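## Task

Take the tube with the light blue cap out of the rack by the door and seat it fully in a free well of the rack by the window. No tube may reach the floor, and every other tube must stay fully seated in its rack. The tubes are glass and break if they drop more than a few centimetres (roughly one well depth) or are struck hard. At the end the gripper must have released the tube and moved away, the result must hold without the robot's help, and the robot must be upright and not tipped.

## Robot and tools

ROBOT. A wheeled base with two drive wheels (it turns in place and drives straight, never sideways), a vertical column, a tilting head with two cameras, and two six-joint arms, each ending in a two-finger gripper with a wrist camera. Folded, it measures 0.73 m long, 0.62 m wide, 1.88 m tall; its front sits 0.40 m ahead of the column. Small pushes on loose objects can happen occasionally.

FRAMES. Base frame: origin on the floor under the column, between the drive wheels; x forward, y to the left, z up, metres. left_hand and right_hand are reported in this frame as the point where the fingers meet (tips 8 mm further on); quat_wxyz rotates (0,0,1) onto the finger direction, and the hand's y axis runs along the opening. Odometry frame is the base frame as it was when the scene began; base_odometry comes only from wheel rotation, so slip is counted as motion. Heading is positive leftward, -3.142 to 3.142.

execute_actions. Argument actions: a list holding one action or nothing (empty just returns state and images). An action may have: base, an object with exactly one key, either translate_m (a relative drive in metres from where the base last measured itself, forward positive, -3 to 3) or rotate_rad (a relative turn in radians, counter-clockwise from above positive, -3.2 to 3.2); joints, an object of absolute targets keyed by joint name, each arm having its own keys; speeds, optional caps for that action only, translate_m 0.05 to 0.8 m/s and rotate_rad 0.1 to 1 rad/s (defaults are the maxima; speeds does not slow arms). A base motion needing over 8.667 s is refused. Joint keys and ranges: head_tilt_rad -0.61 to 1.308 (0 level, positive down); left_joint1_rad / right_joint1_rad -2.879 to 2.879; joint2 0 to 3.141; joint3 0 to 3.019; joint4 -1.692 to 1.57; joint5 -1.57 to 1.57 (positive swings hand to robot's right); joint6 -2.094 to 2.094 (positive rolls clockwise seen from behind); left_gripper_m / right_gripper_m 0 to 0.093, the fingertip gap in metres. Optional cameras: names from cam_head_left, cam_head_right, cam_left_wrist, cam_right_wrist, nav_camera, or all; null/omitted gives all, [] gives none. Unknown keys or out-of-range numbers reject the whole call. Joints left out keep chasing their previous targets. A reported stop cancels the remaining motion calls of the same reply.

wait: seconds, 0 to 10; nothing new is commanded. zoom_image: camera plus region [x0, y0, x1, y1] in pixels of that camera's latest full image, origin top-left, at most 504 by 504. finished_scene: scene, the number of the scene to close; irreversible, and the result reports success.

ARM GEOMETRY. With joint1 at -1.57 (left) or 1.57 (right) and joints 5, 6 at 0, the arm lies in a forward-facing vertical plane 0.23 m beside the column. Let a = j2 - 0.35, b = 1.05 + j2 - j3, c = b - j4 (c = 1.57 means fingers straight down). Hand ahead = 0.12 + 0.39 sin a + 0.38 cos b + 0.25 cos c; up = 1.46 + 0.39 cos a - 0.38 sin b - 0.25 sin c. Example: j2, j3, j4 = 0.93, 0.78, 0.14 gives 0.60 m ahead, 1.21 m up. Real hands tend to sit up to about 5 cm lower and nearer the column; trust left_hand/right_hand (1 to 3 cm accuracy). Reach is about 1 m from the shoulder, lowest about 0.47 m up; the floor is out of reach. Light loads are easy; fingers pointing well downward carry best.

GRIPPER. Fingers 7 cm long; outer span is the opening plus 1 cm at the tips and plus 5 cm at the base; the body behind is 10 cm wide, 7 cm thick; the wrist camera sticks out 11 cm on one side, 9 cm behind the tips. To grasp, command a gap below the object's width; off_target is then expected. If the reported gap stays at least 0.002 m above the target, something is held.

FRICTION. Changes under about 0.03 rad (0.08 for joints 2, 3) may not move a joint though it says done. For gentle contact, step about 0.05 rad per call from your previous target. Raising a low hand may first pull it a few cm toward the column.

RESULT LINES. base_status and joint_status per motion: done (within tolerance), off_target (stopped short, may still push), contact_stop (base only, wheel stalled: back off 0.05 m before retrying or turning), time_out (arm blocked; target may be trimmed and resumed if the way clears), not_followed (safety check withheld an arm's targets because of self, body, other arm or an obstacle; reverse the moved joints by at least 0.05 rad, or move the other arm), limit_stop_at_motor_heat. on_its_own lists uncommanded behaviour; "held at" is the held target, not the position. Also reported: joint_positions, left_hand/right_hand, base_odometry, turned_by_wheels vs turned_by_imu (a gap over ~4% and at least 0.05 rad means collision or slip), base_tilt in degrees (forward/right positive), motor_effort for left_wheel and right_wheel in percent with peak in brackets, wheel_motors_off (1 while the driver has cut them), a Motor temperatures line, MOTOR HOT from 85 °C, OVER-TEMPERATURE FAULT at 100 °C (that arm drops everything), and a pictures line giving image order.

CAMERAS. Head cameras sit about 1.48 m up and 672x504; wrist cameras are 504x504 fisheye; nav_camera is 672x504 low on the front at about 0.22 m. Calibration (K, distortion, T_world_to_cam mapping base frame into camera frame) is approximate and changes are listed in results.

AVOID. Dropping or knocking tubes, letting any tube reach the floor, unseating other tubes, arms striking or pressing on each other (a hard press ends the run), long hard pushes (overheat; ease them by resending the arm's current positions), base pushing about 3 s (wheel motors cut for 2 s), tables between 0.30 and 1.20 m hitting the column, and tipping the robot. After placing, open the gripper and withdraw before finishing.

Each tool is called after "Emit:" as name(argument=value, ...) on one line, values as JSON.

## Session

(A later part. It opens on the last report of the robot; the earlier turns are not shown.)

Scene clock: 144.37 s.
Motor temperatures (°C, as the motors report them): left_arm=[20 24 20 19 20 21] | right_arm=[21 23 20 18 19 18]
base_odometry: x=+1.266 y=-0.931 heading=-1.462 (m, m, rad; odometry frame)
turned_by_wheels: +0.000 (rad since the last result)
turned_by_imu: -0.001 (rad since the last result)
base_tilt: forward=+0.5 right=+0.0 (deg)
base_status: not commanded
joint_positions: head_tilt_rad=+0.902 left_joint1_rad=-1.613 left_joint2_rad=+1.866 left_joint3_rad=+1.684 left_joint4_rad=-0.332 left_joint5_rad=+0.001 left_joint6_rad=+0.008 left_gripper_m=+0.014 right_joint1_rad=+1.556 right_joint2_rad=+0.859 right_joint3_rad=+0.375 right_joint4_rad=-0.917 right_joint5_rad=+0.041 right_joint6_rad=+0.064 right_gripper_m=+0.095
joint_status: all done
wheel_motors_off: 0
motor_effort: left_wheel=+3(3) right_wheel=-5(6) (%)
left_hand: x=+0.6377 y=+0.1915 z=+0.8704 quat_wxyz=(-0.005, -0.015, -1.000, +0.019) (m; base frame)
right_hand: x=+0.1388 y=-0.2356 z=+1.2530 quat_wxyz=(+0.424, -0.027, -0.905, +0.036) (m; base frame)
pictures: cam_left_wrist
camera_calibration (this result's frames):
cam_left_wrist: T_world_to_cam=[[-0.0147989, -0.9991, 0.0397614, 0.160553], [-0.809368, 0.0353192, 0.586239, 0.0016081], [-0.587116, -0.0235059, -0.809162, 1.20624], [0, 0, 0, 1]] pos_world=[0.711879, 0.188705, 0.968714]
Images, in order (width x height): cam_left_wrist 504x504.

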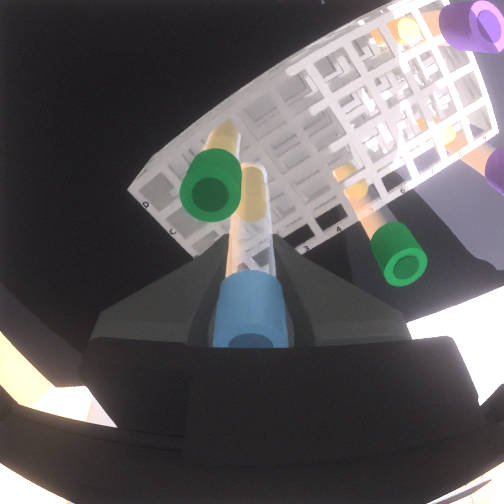

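Emit:
execute_actions(actions=[{"joints":{"left_joint2_rad":1.95,"left_joint3_rad":1.75,"left_joint4_rad":-0.325}}], cameras=[])

Emit:
execute_actions(actions=[{"joints":{"left_gripper_m":0.045}}], cameras=[])

Emit:
execute_actions(actions=[{"joints":{"left_joint2_rad":1.64,"left_joint3_rad":1.48,"left_joint4_rad":-0.33}}], cameras=["cam_left_wrist"])

Scene clock: 147.37 s.
Motor temperatures (°C, as the motors report them): left_arm=[20 24 20 19 20 21] | right_arm=[21 23 20 18 19 18]
base_odometry: x=+1.266 y=-0.931 heading=-1.462 (m, m, rad; odometry frame)
turned_by_wheels: +0.000 (rad since the last result)
turned_by_imu: -0.001 (rad since the last result)
base_tilt: forward=+0.5 right=+0.0 (deg)
base_status: not commanded
joint_positions: head_tilt_rad=+0.902 left_joint1_rad=-1.613 left_joint2_rad=+1.930 left_joint3_rad=+1.736 left_joint4_rad=-0.329 left_joint5_rad=+0.001 left_joint6_rad=+0.008 left_gripper_m=+0.014 right_joint1_rad=+1.556 right_joint2_rad=+0.859 right_joint3_rad=+0.375 right_joint4_rad=-0.917 right_joint5_rad=+0.041 right_joint6_rad=+0.064 right_gripper_m=+0.095
joint_status: all done
wheel_motors_off: 0
motor_effort: left_wheel=+2(3) right_wheel=-7(5) (%)
left_hand: x=+0.6319 y=+0.1907 z=+0.8446 quat_wxyz=(-0.001, -0.015, -1.000, +0.018) (m; base frame)
right_hand: x=+0.1388 y=-0.2356 z=+1.2530 quat_wxyz=(+0.424, -0.027, -0.905, +0.036) (m; base frame)
pictures: none
No camera images: the call's "cameras" was empty. Leave "cameras" out to get every camera's image.

Scene clock: 147.97 s.
Motor temperatures (°C, as the motors report them): left_arm=[20 24 20 19 20 21] | right_arm=[21 23 20 18 19 18]
base_odometry: x=+1.266 y=-0.931 heading=-1.462 (m, m, rad; odometry frame)
turned_by_wheels: +0.000 (rad since the last result)
turned_by_imu: +0.000 (rad since the last result)
base_tilt: forward=+0.5 right=+0.0 (deg)
base_status: not commanded
joint_positions: head_tilt_rad=+0.902 left_joint1_rad=-1.613 left_joint2_rad=+1.930 left_joint3_rad=+1.736 left_joint4_rad=-0.329 left_joint5_rad=+0.001 left_joint6_rad=+0.008 left_gripper_m=+0.045 right_joint1_rad=+1.556 right_joint2_rad=+0.859 right_joint3_rad=+0.375 right_joint4_rad=-0.917 right_joint5_rad=+0.041 right_joint6_rad=+0.064 right_gripper_m=+0.095
joint_status: all done
wheel_motors_off: 0
motor_effort: left_wheel=+2(2) right_wheel=-7(6) (%)
left_hand: x=+0.6319 y=+0.1907 z=+0.8446 quat_wxyz=(-0.001, -0.015, -1.000, +0.018) (m; base frame)
right_hand: x=+0.1388 y=-0.2356 z=+1.2530 quat_wxyz=(+0.424, -0.027, -0.905, +0.036) (m; base frame)
pictures: none
No camera images: the call's "cameras" was empty. Leave "cameras" out to get every camera's image.

Scene clock: 149.10 s.
Motor temperatures (°C, as the motors report them): left_arm=[20 24 20 19 20 21] | right_arm=[21 23 20 18 19 18]
base_odometry: x=+1.266 y=-0.931 heading=-1.462 (m, m, rad; odometry frame)
turned_by_wheels: +0.000 (rad since the last result)
turned_by_imu: +0.000 (rad since the last result)
base_tilt: forward=+0.5 right=+0.0 (deg)
base_status: not commanded
joint_positions: head_tilt_rad=+0.902 left_joint1_rad=-1.613 left_joint2_rad=+1.622 left_joint3_rad=+1.478 left_joint4_rad=-0.332 left_joint5_rad=+0.001 left_joint6_rad=+0.008 left_gripper_m=+0.045 right_joint1_rad=+1.556 right_joint2_rad=+0.859 right_joint3_rad=+0.375 right_joint4_rad=-0.917 right_joint5_rad=+0.041 right_joint6_rad=+0.064 right_gripper_m=+0.095
joint_status: all done
wheel_motors_off: 0
motor_effort: left_wheel=+2(2) right_wheel=-6(8) (%)
left_hand: x=+0.6450 y=+0.1949 z=+0.9684 quat_wxyz=(-0.024, -0.014, -0.999, +0.019) (m; base frame)
right_hand: x=+0.1388 y=-0.2356 z=+1.2530 quat_wxyz=(+0.424, -0.027, -0.905, +0.036) (m; base frame)
pictures: cam_left_wrist
camera_calibration (this result's frames):
cam_left_wrist: T_world_to_cam=[[-0.0149232, -0.999104, 0.0396154, 0.160448], [-0.831595, 0.0344004, 0.554317, -0.00460412], [-0.555183, -0.0246717, -0.831363, 1.29109], [0, 0, 0, 1]] pos_world=[0.715358, 0.192316, 1.06956]
Images, in order (width x height): cam_left_wrist 504x504.

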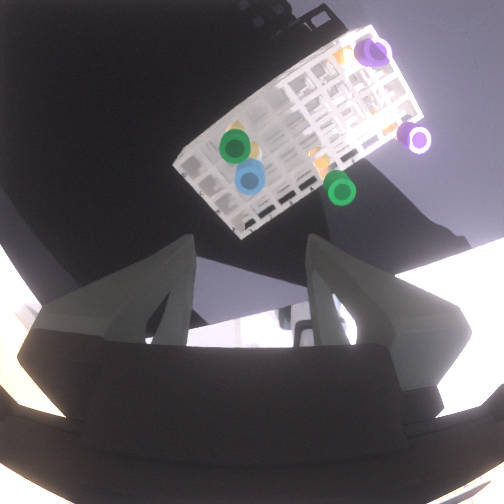

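Looks placed.

Emit:
finished_scene(scene=1)

The scene is finished: the task was done.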